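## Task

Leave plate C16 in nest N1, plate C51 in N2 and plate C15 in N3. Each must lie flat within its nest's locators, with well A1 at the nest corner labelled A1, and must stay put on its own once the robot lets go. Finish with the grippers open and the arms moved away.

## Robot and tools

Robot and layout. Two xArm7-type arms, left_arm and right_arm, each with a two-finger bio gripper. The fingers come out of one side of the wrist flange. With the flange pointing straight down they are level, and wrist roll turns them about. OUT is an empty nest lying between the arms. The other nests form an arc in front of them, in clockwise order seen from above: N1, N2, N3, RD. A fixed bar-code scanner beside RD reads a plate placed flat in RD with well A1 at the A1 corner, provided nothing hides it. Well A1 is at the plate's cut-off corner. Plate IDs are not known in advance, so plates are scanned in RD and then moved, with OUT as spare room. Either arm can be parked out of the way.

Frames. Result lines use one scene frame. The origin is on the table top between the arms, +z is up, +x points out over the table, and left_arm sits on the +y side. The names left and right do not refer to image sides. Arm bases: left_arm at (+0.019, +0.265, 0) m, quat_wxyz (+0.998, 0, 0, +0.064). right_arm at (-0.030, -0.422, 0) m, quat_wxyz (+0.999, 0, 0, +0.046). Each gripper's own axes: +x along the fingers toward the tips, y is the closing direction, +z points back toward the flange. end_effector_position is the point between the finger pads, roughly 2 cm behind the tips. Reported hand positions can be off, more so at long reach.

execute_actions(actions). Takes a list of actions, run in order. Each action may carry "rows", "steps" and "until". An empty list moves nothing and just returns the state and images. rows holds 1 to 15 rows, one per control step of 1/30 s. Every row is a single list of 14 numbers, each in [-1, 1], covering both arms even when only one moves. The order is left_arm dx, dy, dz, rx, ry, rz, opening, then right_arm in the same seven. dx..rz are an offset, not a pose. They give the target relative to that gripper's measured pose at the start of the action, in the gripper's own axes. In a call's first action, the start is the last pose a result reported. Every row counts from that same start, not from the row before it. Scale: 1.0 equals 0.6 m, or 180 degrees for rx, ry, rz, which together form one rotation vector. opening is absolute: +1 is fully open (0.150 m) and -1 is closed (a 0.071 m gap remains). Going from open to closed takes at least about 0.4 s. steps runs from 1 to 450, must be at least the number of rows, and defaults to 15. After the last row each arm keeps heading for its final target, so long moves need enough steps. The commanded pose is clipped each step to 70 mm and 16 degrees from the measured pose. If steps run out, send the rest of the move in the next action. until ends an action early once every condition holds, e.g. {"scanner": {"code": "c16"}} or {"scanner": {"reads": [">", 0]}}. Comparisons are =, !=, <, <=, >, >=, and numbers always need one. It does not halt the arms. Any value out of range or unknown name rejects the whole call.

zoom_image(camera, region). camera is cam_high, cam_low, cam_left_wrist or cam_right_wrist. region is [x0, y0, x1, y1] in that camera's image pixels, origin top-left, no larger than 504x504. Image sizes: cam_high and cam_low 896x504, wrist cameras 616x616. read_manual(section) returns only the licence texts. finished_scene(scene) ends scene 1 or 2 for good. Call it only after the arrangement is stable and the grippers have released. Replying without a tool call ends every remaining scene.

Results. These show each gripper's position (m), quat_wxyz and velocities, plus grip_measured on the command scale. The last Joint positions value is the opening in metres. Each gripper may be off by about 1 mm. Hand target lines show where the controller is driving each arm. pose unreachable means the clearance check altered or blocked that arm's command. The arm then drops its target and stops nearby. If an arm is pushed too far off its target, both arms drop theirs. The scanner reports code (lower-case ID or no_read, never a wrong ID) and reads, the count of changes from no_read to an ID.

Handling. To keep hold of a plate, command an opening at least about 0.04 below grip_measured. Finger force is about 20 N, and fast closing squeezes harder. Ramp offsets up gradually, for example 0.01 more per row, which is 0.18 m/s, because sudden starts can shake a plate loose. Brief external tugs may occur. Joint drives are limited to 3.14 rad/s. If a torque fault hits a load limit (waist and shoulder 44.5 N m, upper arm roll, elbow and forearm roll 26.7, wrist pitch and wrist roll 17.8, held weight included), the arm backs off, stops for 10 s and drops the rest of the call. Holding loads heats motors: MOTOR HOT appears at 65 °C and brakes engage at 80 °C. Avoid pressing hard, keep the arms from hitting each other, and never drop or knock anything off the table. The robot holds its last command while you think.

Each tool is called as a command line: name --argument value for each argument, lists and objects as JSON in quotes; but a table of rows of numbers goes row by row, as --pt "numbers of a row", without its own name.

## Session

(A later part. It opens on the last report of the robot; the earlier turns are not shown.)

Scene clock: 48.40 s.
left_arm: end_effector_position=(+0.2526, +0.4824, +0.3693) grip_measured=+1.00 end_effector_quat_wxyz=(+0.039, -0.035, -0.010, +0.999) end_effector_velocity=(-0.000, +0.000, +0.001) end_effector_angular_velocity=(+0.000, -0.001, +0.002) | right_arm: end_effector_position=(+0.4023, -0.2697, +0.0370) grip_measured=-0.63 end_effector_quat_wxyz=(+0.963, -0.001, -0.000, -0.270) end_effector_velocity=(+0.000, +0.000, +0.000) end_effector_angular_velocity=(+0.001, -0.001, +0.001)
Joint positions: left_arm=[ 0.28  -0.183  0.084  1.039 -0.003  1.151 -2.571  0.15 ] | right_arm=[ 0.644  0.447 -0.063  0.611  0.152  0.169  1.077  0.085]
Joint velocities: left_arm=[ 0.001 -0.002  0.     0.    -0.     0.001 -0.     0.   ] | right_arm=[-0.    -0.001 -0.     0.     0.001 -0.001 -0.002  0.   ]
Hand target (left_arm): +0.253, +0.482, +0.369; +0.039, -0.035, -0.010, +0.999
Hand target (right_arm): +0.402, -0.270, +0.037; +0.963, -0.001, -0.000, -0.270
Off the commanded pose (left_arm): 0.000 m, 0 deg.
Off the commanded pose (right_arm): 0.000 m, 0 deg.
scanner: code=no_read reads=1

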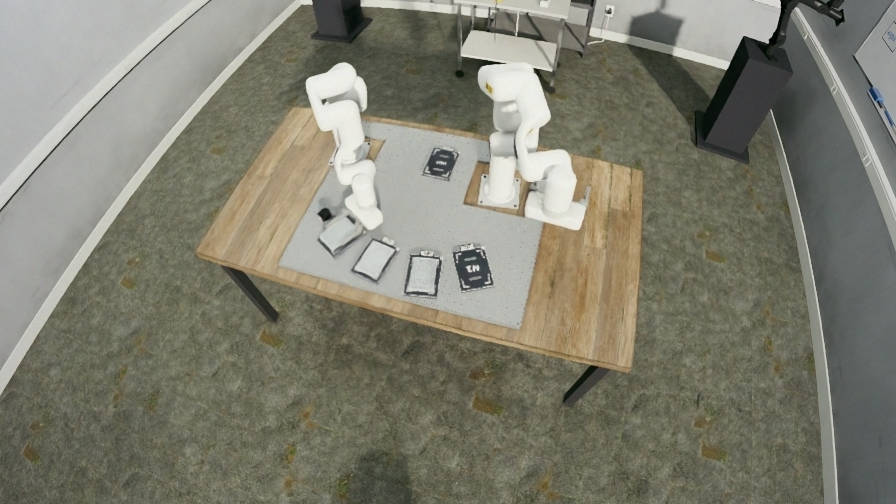

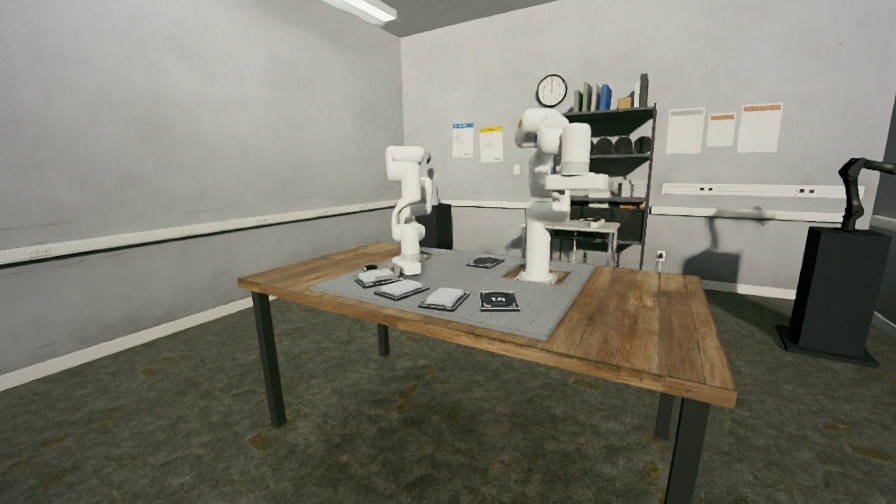

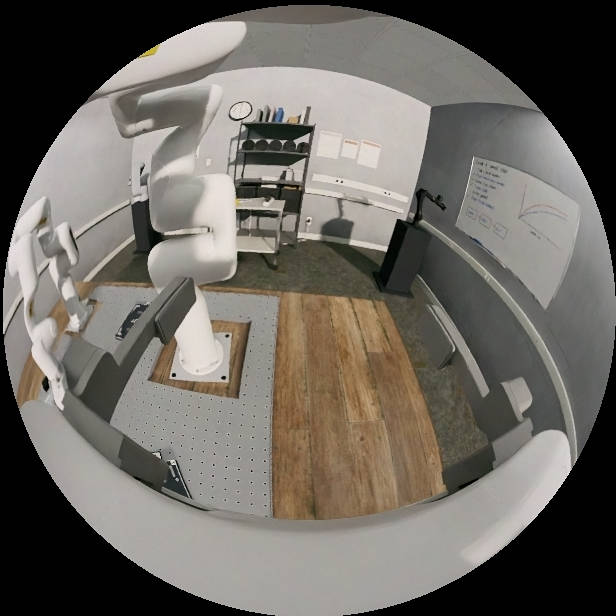

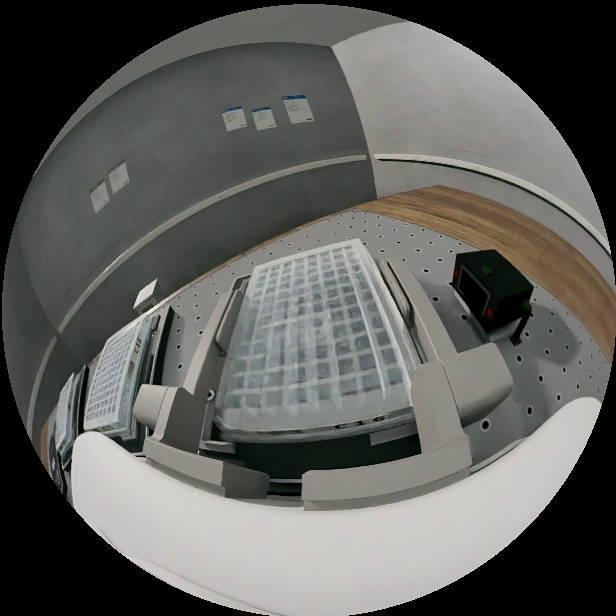

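execute_actions --actions '[{"rows": [[0,0,0,0,0,0,1, 0,0,0.005,0,0,0,-0.8],[0,0,0,0,0,0,1, 0,0,0.012,0,0,0,-0.8],[0,0,0,0,0,0,1, 0,0,0.022,0,0,0,-0.8],[0,0,0,0,0,0,1, 0,0,0.034,0,0,0,-0.8],[0,0,0,0,0,0,1, 0,0,0.048,0,0,0,-0.8],[0,0,0,0,0,0,1, 0,0,0.062,0,0,0,-0.8],[0,0,0,0,0,0,1, 0,0,0.076,0,0,0,-0.8],[0,0,0,0,0,0,1, 0,0,0.088,0,0,0,-0.8],[0,0,0,0,0,0,1, 0,0,0.097,0,0,0,-0.8]], "steps": 20},{"rows": [[0,0,0,0,0,0,1, -0.005,0.008,0,0,0,0.007,-0.8],[0,0,0,0,0,0,1, -0.013,0.022,0,0,0,0.019,-0.8],[0,0,0,0,0,0,1, -0.025,0.042,0,0,0,0.036,-0.8],[0,0,0,0,0,0,1, -0.04,0.067,0,0,0,0.057,-0.8],[0,0,0,0,0,0,1, -0.056,0.094,0,0,0,0.08,-0.8],[0,0,0,0,0,0,1, -0.073,0.122,0,0,0,0.104,-0.8],[0,0,0,0,0,0,1, -0.09,0.151,0,0,0,0.128,-0.8],[0,0,0,0,0,0,1, -0.107,0.18,0,0,0,0.152,-0.8],[0,0,0,0,0,0,1, -0.124,0.208,0,0,0,0.176,-0.8],[0,0,0,0,0,0,1, -0.141,0.237,0,0,0,0.2,-0.8],[0,0,0,0,0,0,1, -0.158,0.265,0,0,0,0.225,-0.8],[0,0,0,0,0,0,1, -0.175,0.294,0,0,0,0.249,-0.8],[0,0,0,0,0,0,1, -0.192,0.322,0,0,0,0.273,-0.8],[0,0,0,0,0,0,1, -0.209,0.35,0,0,0,0.297,-0.8],[0,0,0,0,0,0,1, -0.2245,0.378,0,0,0,0.321,-0.8]], "steps": 26},{"rows": [[0,0,0,0,0,0,1, 0.012,0.024,0,0,0,0,-0.8],[0,0,0,0,0,0,1, 0.027,0.053,0,0,0,0,-0.8],[0,0,0,0,0,0,1, 0.042,0.082,0,0,0,0,-0.8],[0,0,0,0,0,0,1, 0.057,0.111,0,0,0,0,-0.8],[0,0,0,0,0,0,1, 0.072,0.14,0,0,0,0,-0.8],[0,0,0,0,0,0,1, 0.087,0.169,0,0,0,0,-0.8],[0,0,0,0,0,0,1, 0.102,0.198,0,0,0,0,-0.8],[0,0,0,0,0,0,1, 0.117,0.227,0,0,0,0,-0.8],[0,0,0,0,0,0,1, 0.132,0.256,0,0,0,0,-0.8],[0,0,0,0,0,0,1, 0.147,0.285,0,0,0,0,-0.8],[0,0,0,0,0,0,1, 0.161,0.313,0,0,0,0,-0.8],[0,0,0,0,0,0,1, 0.174,0.34,0,0,0,0,-0.8],[0,0,0,0,0,0,1, 0.186,0.363,0,0,0,0,-0.8],[0,0,0,0,0,0,1, 0.195,0.381,0,0,0,0,-0.8],[0,0,0,0,0,0,1, 0.2002,0.3915,0,0,0,0,-0.8]], "steps": 32}]'

Scene clock: 51.80 s.
left_arm: end_effector_position=(+0.2526, +0.4824, +0.3693) grip_measured=+1.00 end_effector_quat_wxyz=(+0.039, -0.035, -0.010, +0.999) end_effector_velocity=(+0.000, -0.000, -0.001) end_effector_angular_velocity=(-0.001, +0.001, -0.001) | right_arm: end_effector_position=(+0.4107, +0.2553, +0.0913) grip_measured=-0.64 end_effector_quat_wxyz=(+0.974, -0.001, +0.002, +0.227) end_effector_velocity=(-0.001, +0.006, +0.000) end_effector_angular_velocity=(-0.017, +0.009, -0.004)
Joint positions: left_arm=[ 0.28  -0.183  0.084  1.039 -0.003  1.151 -2.571  0.15 ] | right_arm=[ 0.944  1.061  0.117  2.038 -0.12   0.986  0.703  0.085]
Joint velocities: left_arm=[-0.001  0.001  0.    -0.    -0.    -0.     0.     0.   ] | right_arm=[ 0.01   0.031 -0.     0.07   0.003  0.058  0.006  0.   ]
Hand target (left_arm): +0.253, +0.482, +0.369; +0.039, -0.035, -0.010, +0.999
Hand target (right_arm): +0.411, +0.256, +0.091; +0.974, -0.001, +0.002, +0.226
Off the commanded pose (left_arm): 0.000 m, 0 deg.
Off the commanded pose (right_arm): 0.002 m, 0 deg.
scanner: code=no_read reads=1

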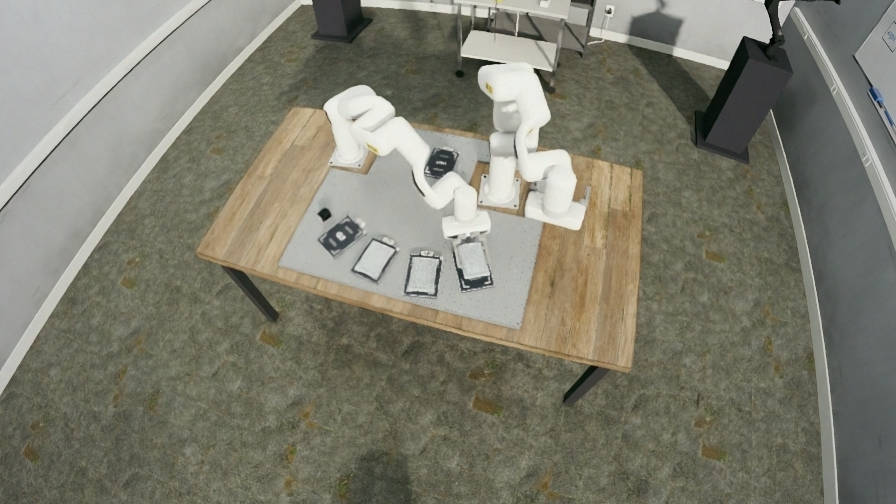

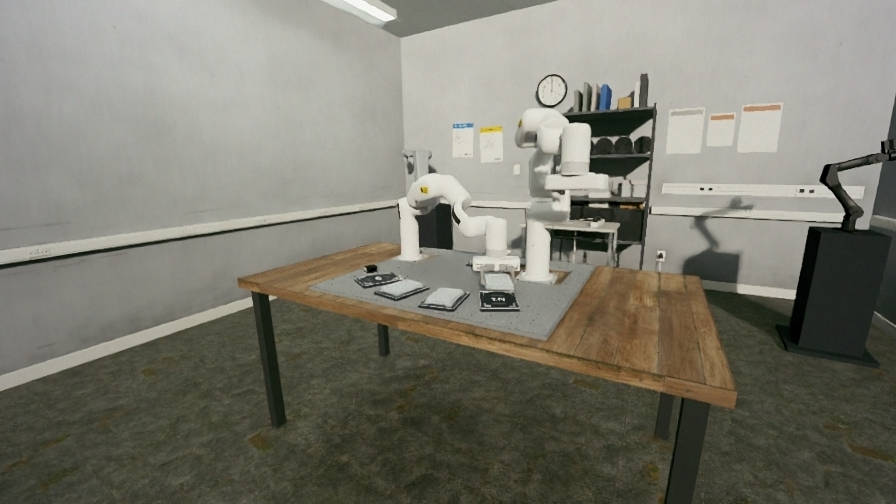

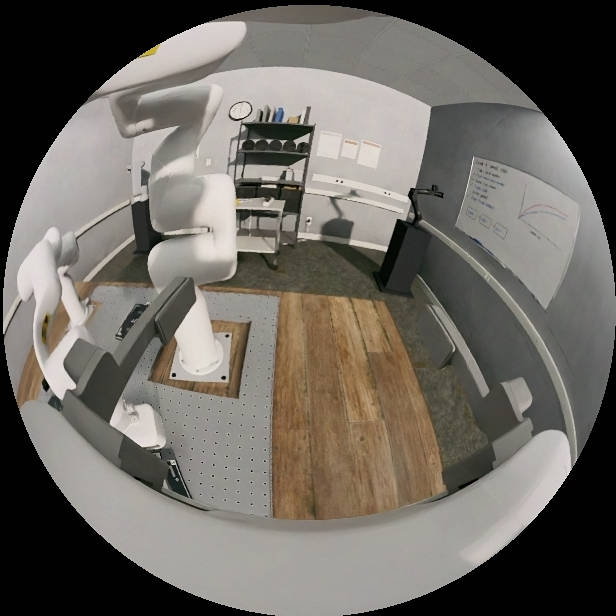

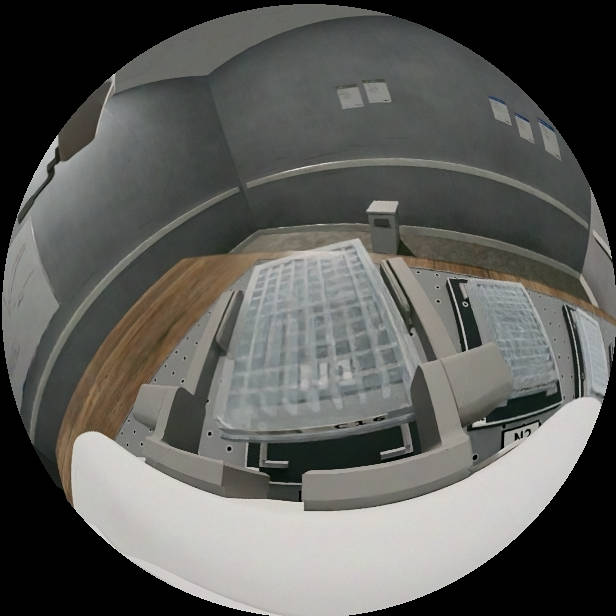

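execute_actions --actions '[]'

Scene clock: 52.13 s.
left_arm: end_effector_position=(+0.2526, +0.4824, +0.3693) grip_measured=+1.00 end_effector_quat_wxyz=(+0.039, -0.035, -0.010, +0.999) end_effector_velocity=(+0.000, -0.000, -0.000) end_effector_angular_velocity=(-0.001, +0.001, -0.001) | right_arm: end_effector_position=(+0.4106, +0.2555, +0.0908) grip_measured=-0.64 end_effector_quat_wxyz=(+0.974, -0.001, +0.002, +0.226) end_effector_velocity=(-0.001, +0.001, +0.001) end_effector_angular_velocity=(+0.002, -0.001, +0.002)
Joint positions: left_arm=[ 0.28  -0.183  0.084  1.039 -0.003  1.151 -2.571  0.15 ] | right_arm=[ 0.944  1.064  0.117  2.042 -0.12   0.989  0.703  0.085]
Joint velocities: left_arm=[-0.001  0.001  0.     0.    -0.     0.    -0.     0.   ] | right_arm=[ 0.001  0.001  0.     0.002 -0.001 -0.     0.     0.   ]
Hand target (left_arm): +0.253, +0.482, +0.369; +0.039, -0.035, -0.010, +0.999
Hand target (right_arm): +0.411, +0.256, +0.091; +0.974, -0.001, +0.002, +0.226
Off the commanded pose (left_arm): 0.000 m, 0 deg.
Off the commanded pose (right_arm): 0.002 m, 0 deg.
scanner: code=no_read reads=1

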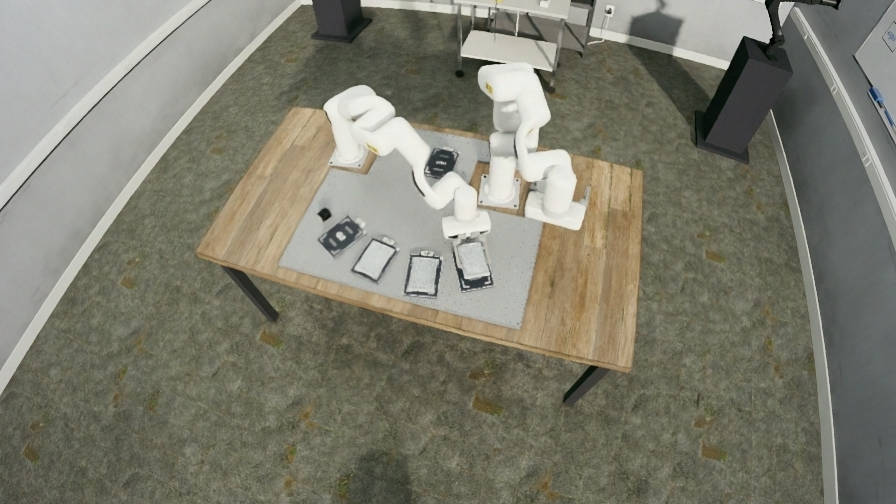

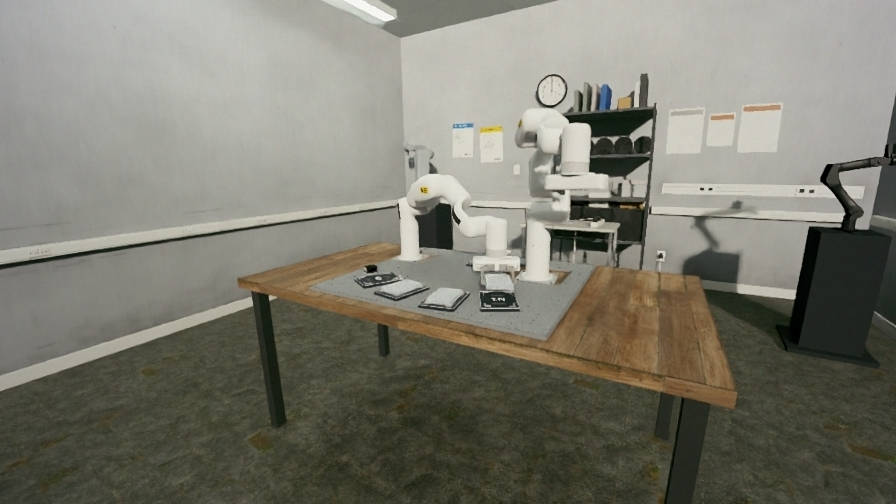

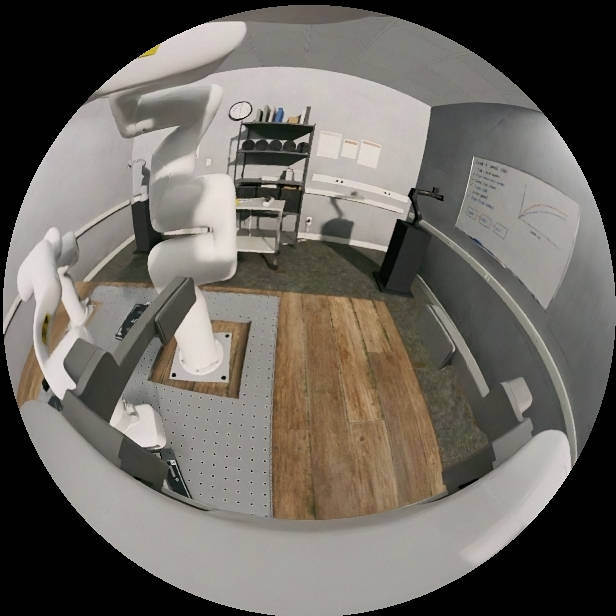

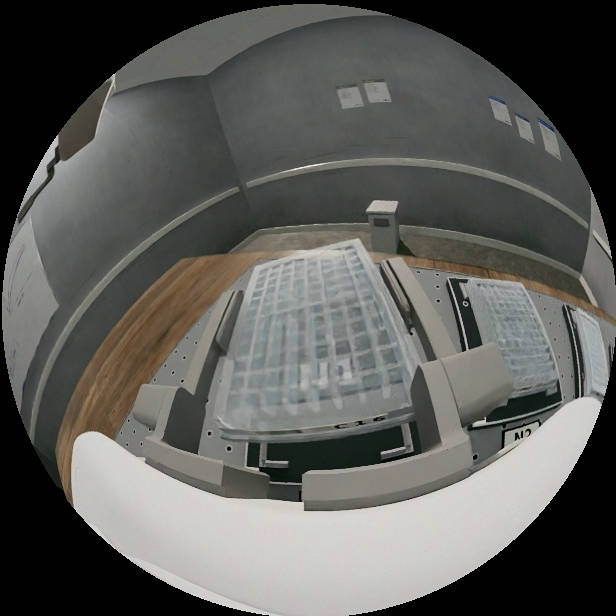

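execute_actions --actions '[{"rows": [[0,0,0,0,0,0,1, -0.0005,0.001,-0.006,0,0,0.0003,-0.8],[0,0,0,0,0,0,1, -0.001,0.002,-0.014,0,0,0.0006,-0.8],[0,0,0,0,0,0,1, -0.0015,0.003,-0.024,0,0,0.0009,-0.8],[0,0,0,0,0,0,1, -0.002,0.004,-0.034,0,0,0.0012,-0.8],[0,0,0,0,0,0,1, -0.0025,0.005,-0.044,0,0,0.0015,-0.8],[0,0,0,0,0,0,1, -0.003,0.005,-0.054,0,0,0.0017,-0.8],[0,0,0,0,0,0,1, -0.0033,0.005,-0.062,0,0,0.0017,-0.8],[0,0,0,0,0,0,1, -0.0033,0.005,-0.068,0,0,0.0017,-0.8]], "steps": 25}]'

Scene clock: 53.17 s.
left_arm: end_effector_position=(+0.2526, +0.4824, +0.3693) grip_measured=+1.00 end_effector_quat_wxyz=(+0.039, -0.035, -0.010, +0.999) end_effector_velocity=(-0.000, +0.000, +0.000) end_effector_angular_velocity=(+0.001, -0.001, +0.001) | right_arm: end_effector_position=(+0.4074, +0.2569, +0.0500) grip_measured=-0.64 end_effector_quat_wxyz=(+0.973, -0.001, +0.002, +0.229) end_effector_velocity=(+0.000, +0.001, +0.001) end_effector_angular_velocity=(+0.003, +0.000, +0.000)
Joint positions: left_arm=[ 0.28  -0.183  0.084  1.039 -0.003  1.151 -2.571  0.15 ] | right_arm=[ 0.951  1.144  0.114  2.067 -0.126  0.934  0.704  0.085]
Joint velocities: left_arm=[ 0.001 -0.001 -0.     0.     0.    -0.     0.     0.   ] | right_arm=[-0.    -0.     0.     0.002  0.001 -0.001 -0.001  0.   ]
Hand target (left_arm): +0.253, +0.482, +0.369; +0.039, -0.035, -0.010, +0.999
Hand target (right_arm): +0.407, +0.257, +0.050; +0.973, -0.001, +0.002, +0.229
Off the commanded pose (left_arm): 0.000 m, 0 deg.
Off the commanded pose (right_arm): 0.000 m, 0 deg.
scanner: code=no_read reads=1

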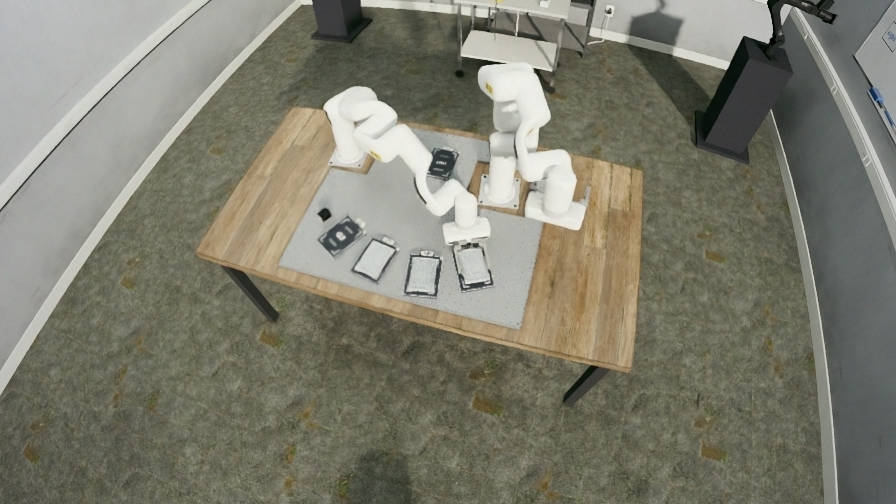

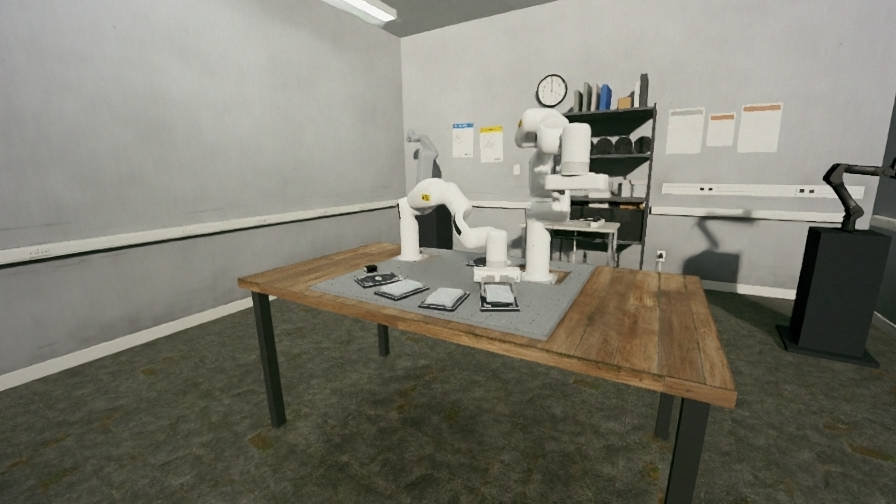

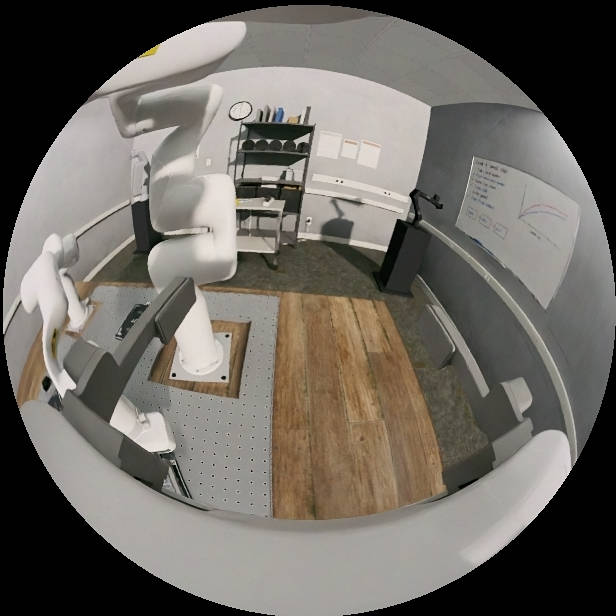

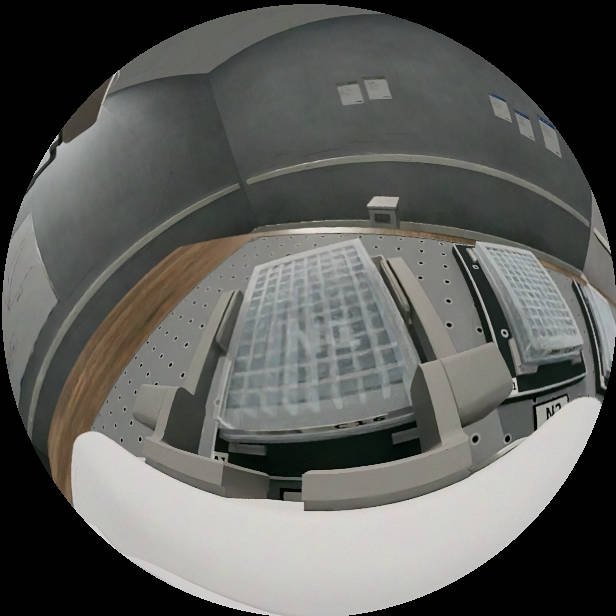

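zoom_image --camera "cam_high" --region '[400, 200, 540, 310]'

zoom_image --camera "cam_right_wrist" --region '[180, 340, 460, 500]'

Region (400, 200, 540, 310) of cam_high's 896x504 image, scaled by 3.600, with more detail than that image has; it fills the top 396 rows of this view, and the rest is white.

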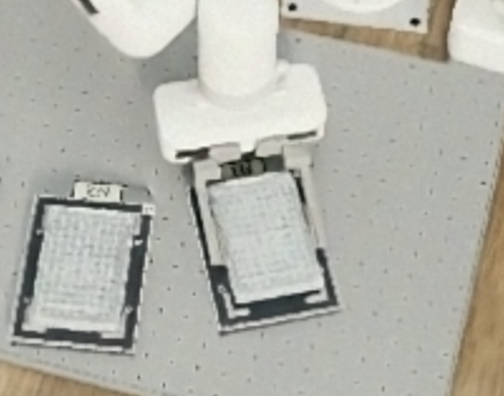

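Region (180, 340, 460, 500) of cam_right_wrist's 616x616 image, scaled by 1.800, with more detail than that image has; it fills the top 288 rows of this view, and the rest is white.

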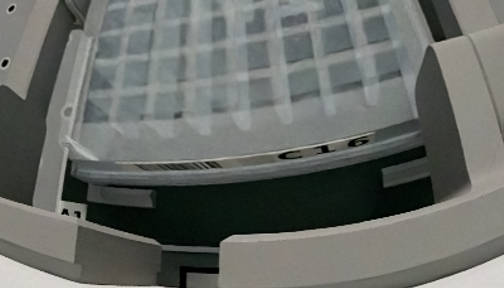

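execute_actions --actions '[{"rows": [[0,0,0,0,0,0,1, 0,0,-0.004,0,0,0,-0.8],[0,0,0,0,0,0,1, 0,0,-0.009,0,0,0,-0.8],[0,0,0,0,0,0,1, 0,0,-0.014,0,0,0,-0.8],[0,0,0,0,0,0,1, 0,0,-0.019,0,0,0,-0.8],[0,0,0,0,0,0,1, 0,0,-0.023,0,0,0,-0.8],[0,0,0,0,0,0,1, 0,0,-0.026,0,0,0,-0.8]], "steps": 20}]'

Scene clock: 54.07 s.
left_arm: end_effector_position=(+0.2526, +0.4824, +0.3693) grip_measured=+1.00 end_effector_quat_wxyz=(+0.039, -0.035, -0.010, +0.999) end_effector_velocity=(+0.000, -0.000, +0.000) end_effector_angular_velocity=(+0.000, -0.002, +0.000) | right_arm: end_effector_position=(+0.4085, +0.2567, +0.0359) grip_measured=-0.64 end_effector_quat_wxyz=(+0.974, -0.001, +0.001, +0.228) end_effector_velocity=(-0.001, +0.000, -0.001) end_effector_angular_velocity=(-0.000, +0.002, +0.001)
Joint positions: left_arm=[ 0.28  -0.183  0.084  1.039 -0.003  1.151 -2.571  0.15 ] | right_arm=[ 0.952  1.177  0.111  2.085 -0.127  0.917  0.705  0.085]
Joint velocities: left_arm=[ 0.    -0.001 -0.     0.    -0.001 -0.001 -0.     0.   ] | right_arm=[ 0.001  0.002 -0.     0.     0.003  0.    -0.002 -0.   ]
Hand target (left_arm): +0.253, +0.482, +0.369; +0.039, -0.035, -0.010, +0.999
Hand target (right_arm): +0.407, +0.257, +0.034; +0.973, -0.001, +0.002, +0.229
Off the commanded pose (left_arm): 0.000 m, 0 deg.
Off the commanded pose (right_arm): 0.002 m, 0 deg.
scanner: code=no_read reads=1

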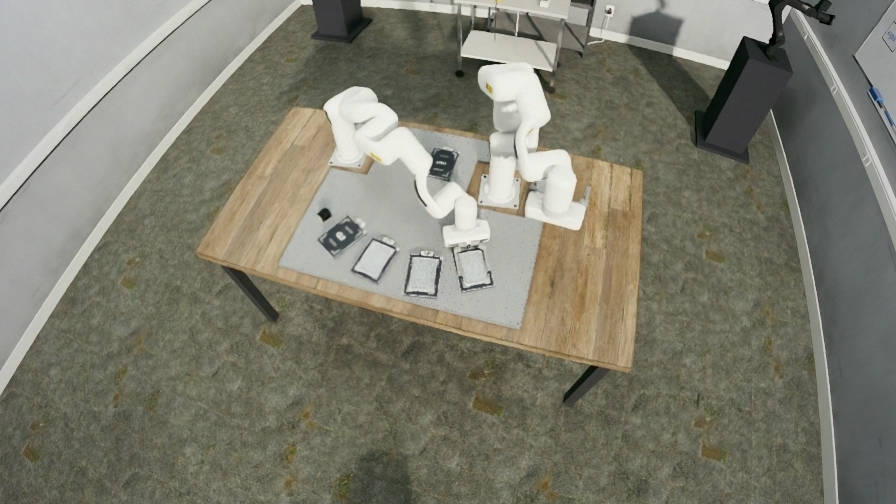

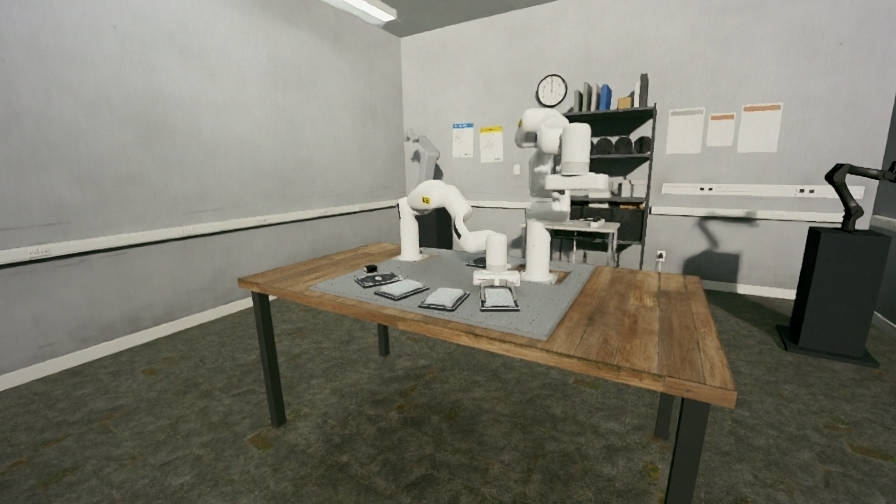

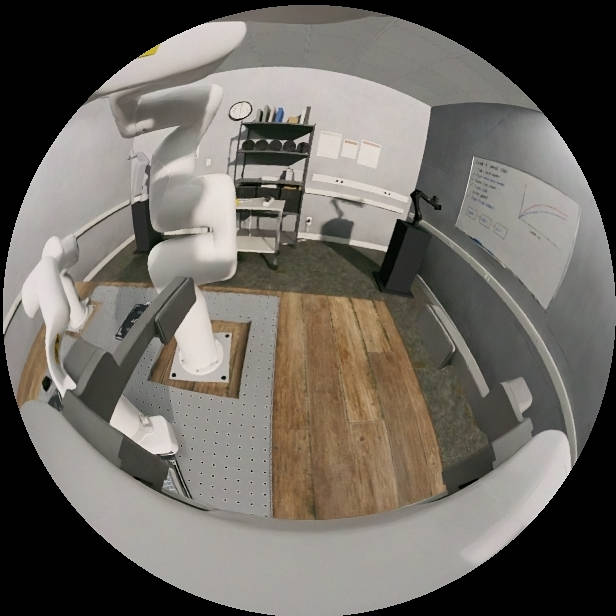

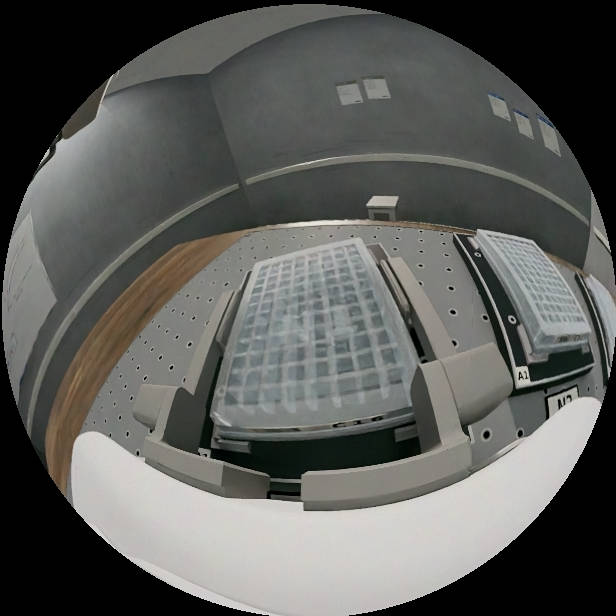

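execute_actions --actions '[{"rows": [[0,0,0,0,0,0,1, 0,0,0.001,0,0,0,-0.65],[0,0,0,0,0,0,1, 0,0,0.001,0,0,0,-0.55],[0,0,0,0,0,0,1, 0,0,0.001,0,0,0,-0.45],[0,0,0,0,0,0,1, 0,0,0.001,0,0,0,-0.35],[0,0,0,0,0,0,1, 0,0,0.001,0,0,0,-0.25],[0,0,0,0,0,0,1, 0,0,0.001,0,0,0,-0.2]], "steps": 14},{"rows": [[0,0,0,0,0,0,1, 0,0,0.01,0,0,0,-0.2],[0,0,0,0,0,0,1, 0,0,0.03,0,0,0,-0.2],[0,0,0,0,0,0,1, 0,0,0.06,0,0,0,-0.2],[0,0,0,0,0,0,1, 0,0,0.09,0,0,0,-0.2],[0,0,0,0,0,0,1, 0,0,0.12,0,0,0,-0.2]], "steps": 20}]'

Scene clock: 55.33 s.
left_arm: end_effector_position=(+0.2526, +0.4824, +0.3693) grip_measured=+1.00 end_effector_quat_wxyz=(+0.039, -0.035, -0.010, +0.999) end_effector_velocity=(-0.000, -0.000, -0.000) end_effector_angular_velocity=(-0.001, -0.000, +0.001) | right_arm: end_effector_position=(+0.4076, +0.2575, +0.1072) grip_measured=-0.20 end_effector_quat_wxyz=(+0.973, -0.001, +0.002, +0.229) end_effector_velocity=(+0.005, +0.007, +0.026) end_effector_angular_velocity=(+0.037, -0.019, -0.002)
Joint positions: left_arm=[ 0.28  -0.183  0.084  1.039 -0.003  1.151 -2.571  0.15 ] | right_arm=[ 0.947  1.034  0.119  2.036 -0.118  1.013  0.702  0.103]
Joint velocities: left_arm=[ 0.001  0.     0.     0.    -0.001  0.    -0.     0.   ] | right_arm=[-0.002 -0.019  0.001  0.018 -0.    -0.004 -0.     0.   ]
Hand target (left_arm): +0.253, +0.482, +0.369; +0.039, -0.035, -0.010, +0.999
Hand target (right_arm): +0.408, +0.258, +0.108; +0.973, -0.000, +0.002, +0.229
Off the commanded pose (left_arm): 0.000 m, 0 deg.
Off the commanded pose (right_arm): 0.001 m, 0 deg.
scanner: code=no_read reads=1

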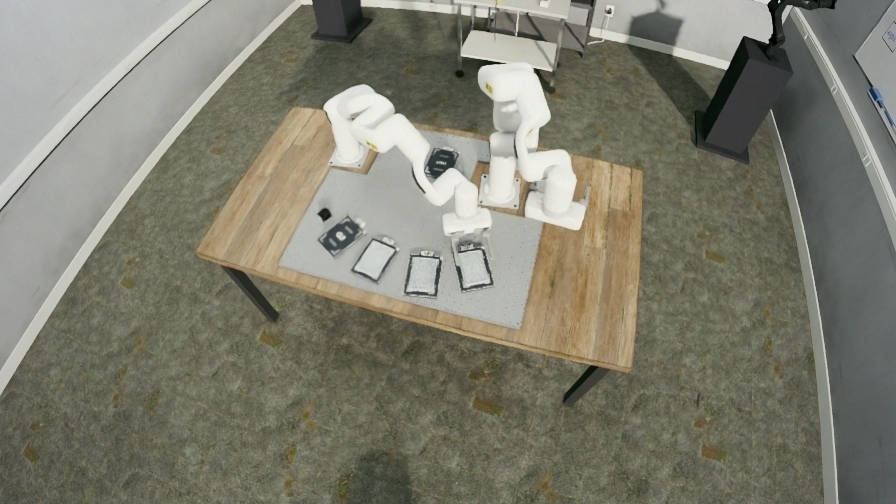

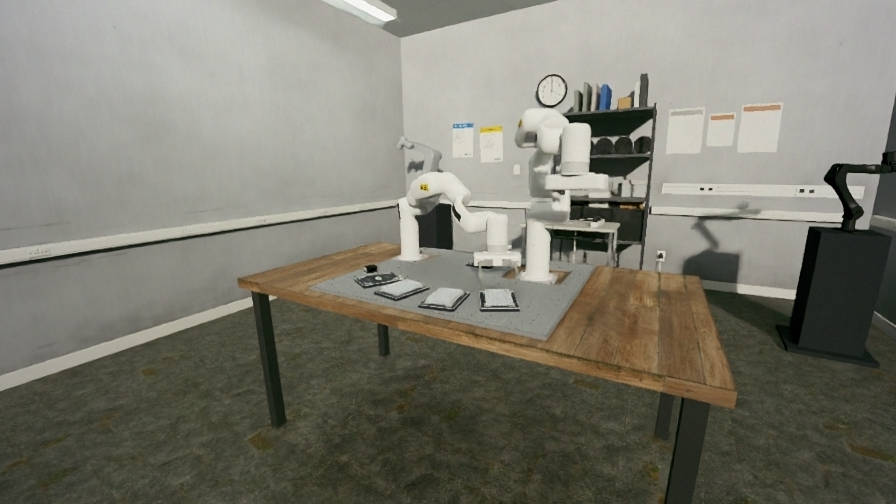

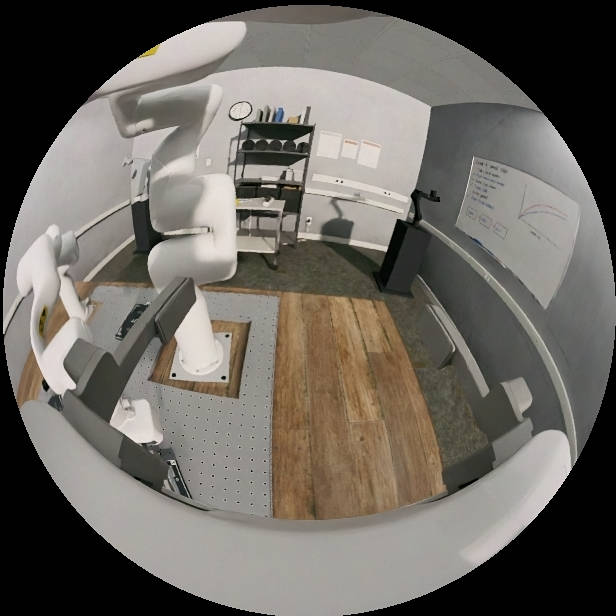

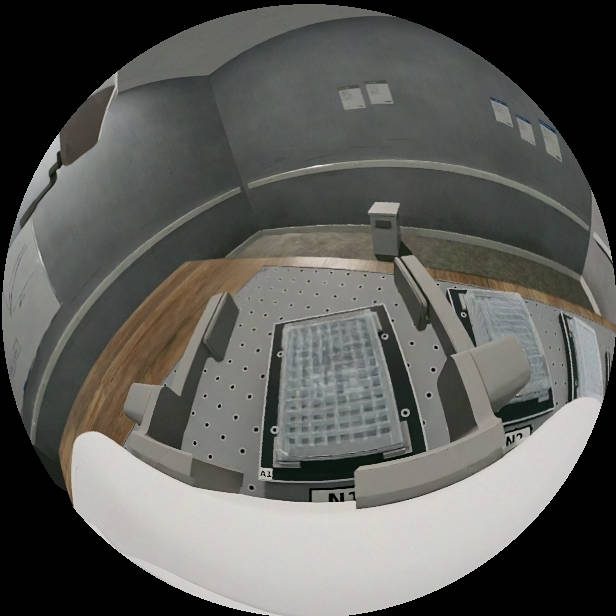

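execute_actions --actions '[{"rows": [[0,0,0,0,0,0,1, -0.03,-0.03,0.03,0,0,0,-0.2],[0,0,0,0,0,0,1, -0.08,-0.08,0.07,0,0,-0.02,-0.2],[0,0,0,0,0,0,1, -0.15,-0.15,0.11,0,0,-0.04,-0.2],[0,0,0,0,0,0,1, -0.22,-0.22,0.15,0,0,-0.06,-0.2],[0,0,0,0,0,0,1, -0.29,-0.29,0.18,0,0,-0.08,-0.2],[0,0,0,0,0,0,1, -0.333,-0.333,0.2,0,0,-0.1,-0.2]], "steps": 30}]'

Scene clock: 56.53 s.
left_arm: end_effector_position=(+0.2526, +0.4824, +0.3693) grip_measured=+1.00 end_effector_quat_wxyz=(+0.039, -0.035, -0.010, +0.999) end_effector_velocity=(-0.000, +0.000, +0.000) end_effector_angular_velocity=(+0.001, -0.001, -0.000) | right_arm: end_effector_position=(+0.3187, -0.0070, +0.2293) grip_measured=-0.20 end_effector_quat_wxyz=(+0.997, -0.002, +0.000, +0.073) end_effector_velocity=(-0.026, -0.020, +0.019) end_effector_angular_velocity=(+0.042, +0.006, +0.066)
Joint positions: left_arm=[ 0.28  -0.183  0.084  1.039 -0.003  1.151 -2.571  0.15 ] | right_arm=[ 0.919  0.044  0.086  0.85  -0.008  0.81   0.956  0.103]
Joint velocities: left_arm=[ 0.    -0.001  0.     0.     0.     0.     0.001  0.   ] | right_arm=[ 0.001 -0.161  0.013 -0.142  0.052 -0.016 -0.089 -0.   ]
Hand target (left_arm): +0.253, +0.482, +0.369; +0.039, -0.035, -0.010, +0.999
Hand target (right_arm): +0.318, -0.009, +0.229; +0.997, -0.002, +0.001, +0.074
Off the commanded pose (left_arm): 0.000 m, 0 deg.
Off the commanded pose (right_arm): 0.003 m, 0 deg.
scanner: code=no_read reads=1

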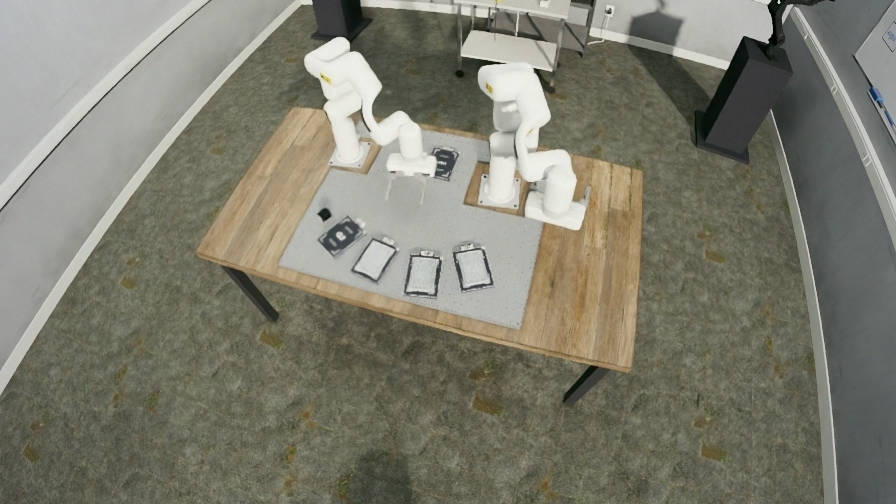

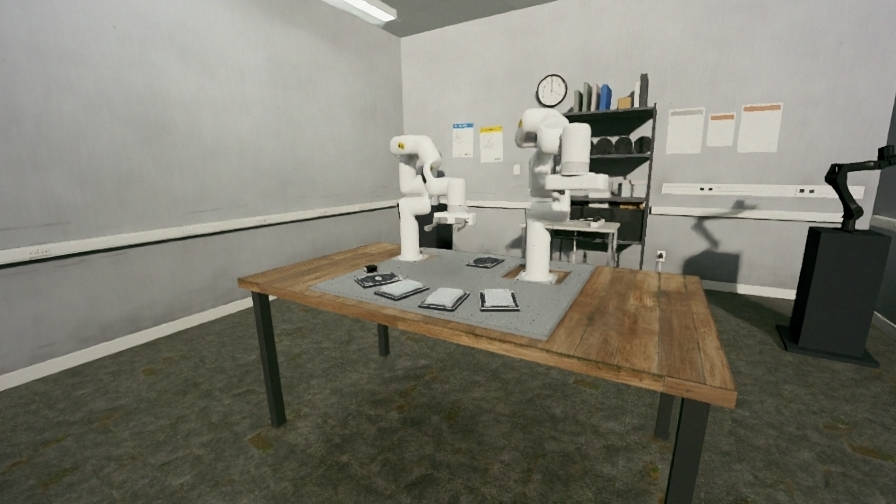

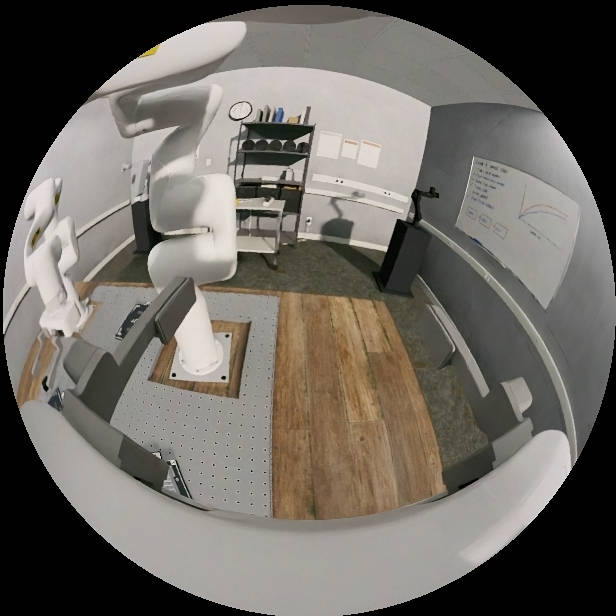

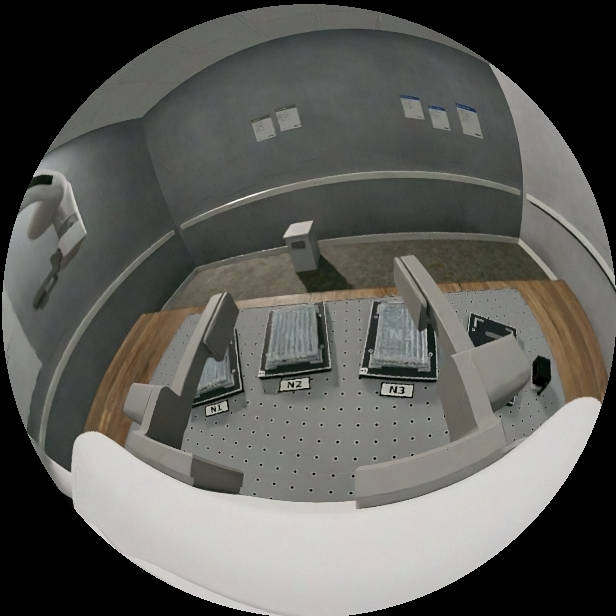

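zoom_image --camera "cam_high" --region '[340, 225, 510, 305]'

zoom_image --camera "cam_low" --region '[360, 270, 530, 320]'

Region (340, 225, 510, 305) of cam_high's 896x504 image, scaled by 2.965, with more detail than that image has; it fills the top 237 rows of this view, and the rest is white.

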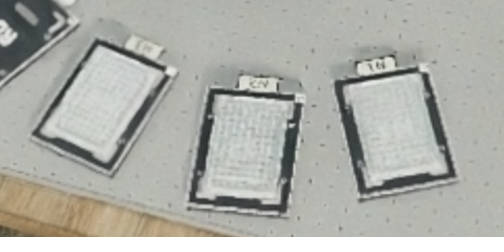

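Region (360, 270, 530, 320) of cam_low's 896x504 image, scaled by 2.965, with more detail than that image has; it fills the top 148 rows of this view, and the rest is white.

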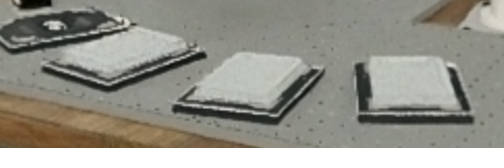

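All three plates look seated flat in their nests and the arm is clear, so I'm ending scene 1.

finished_scene --scene 1

The scene is finished: the task was done.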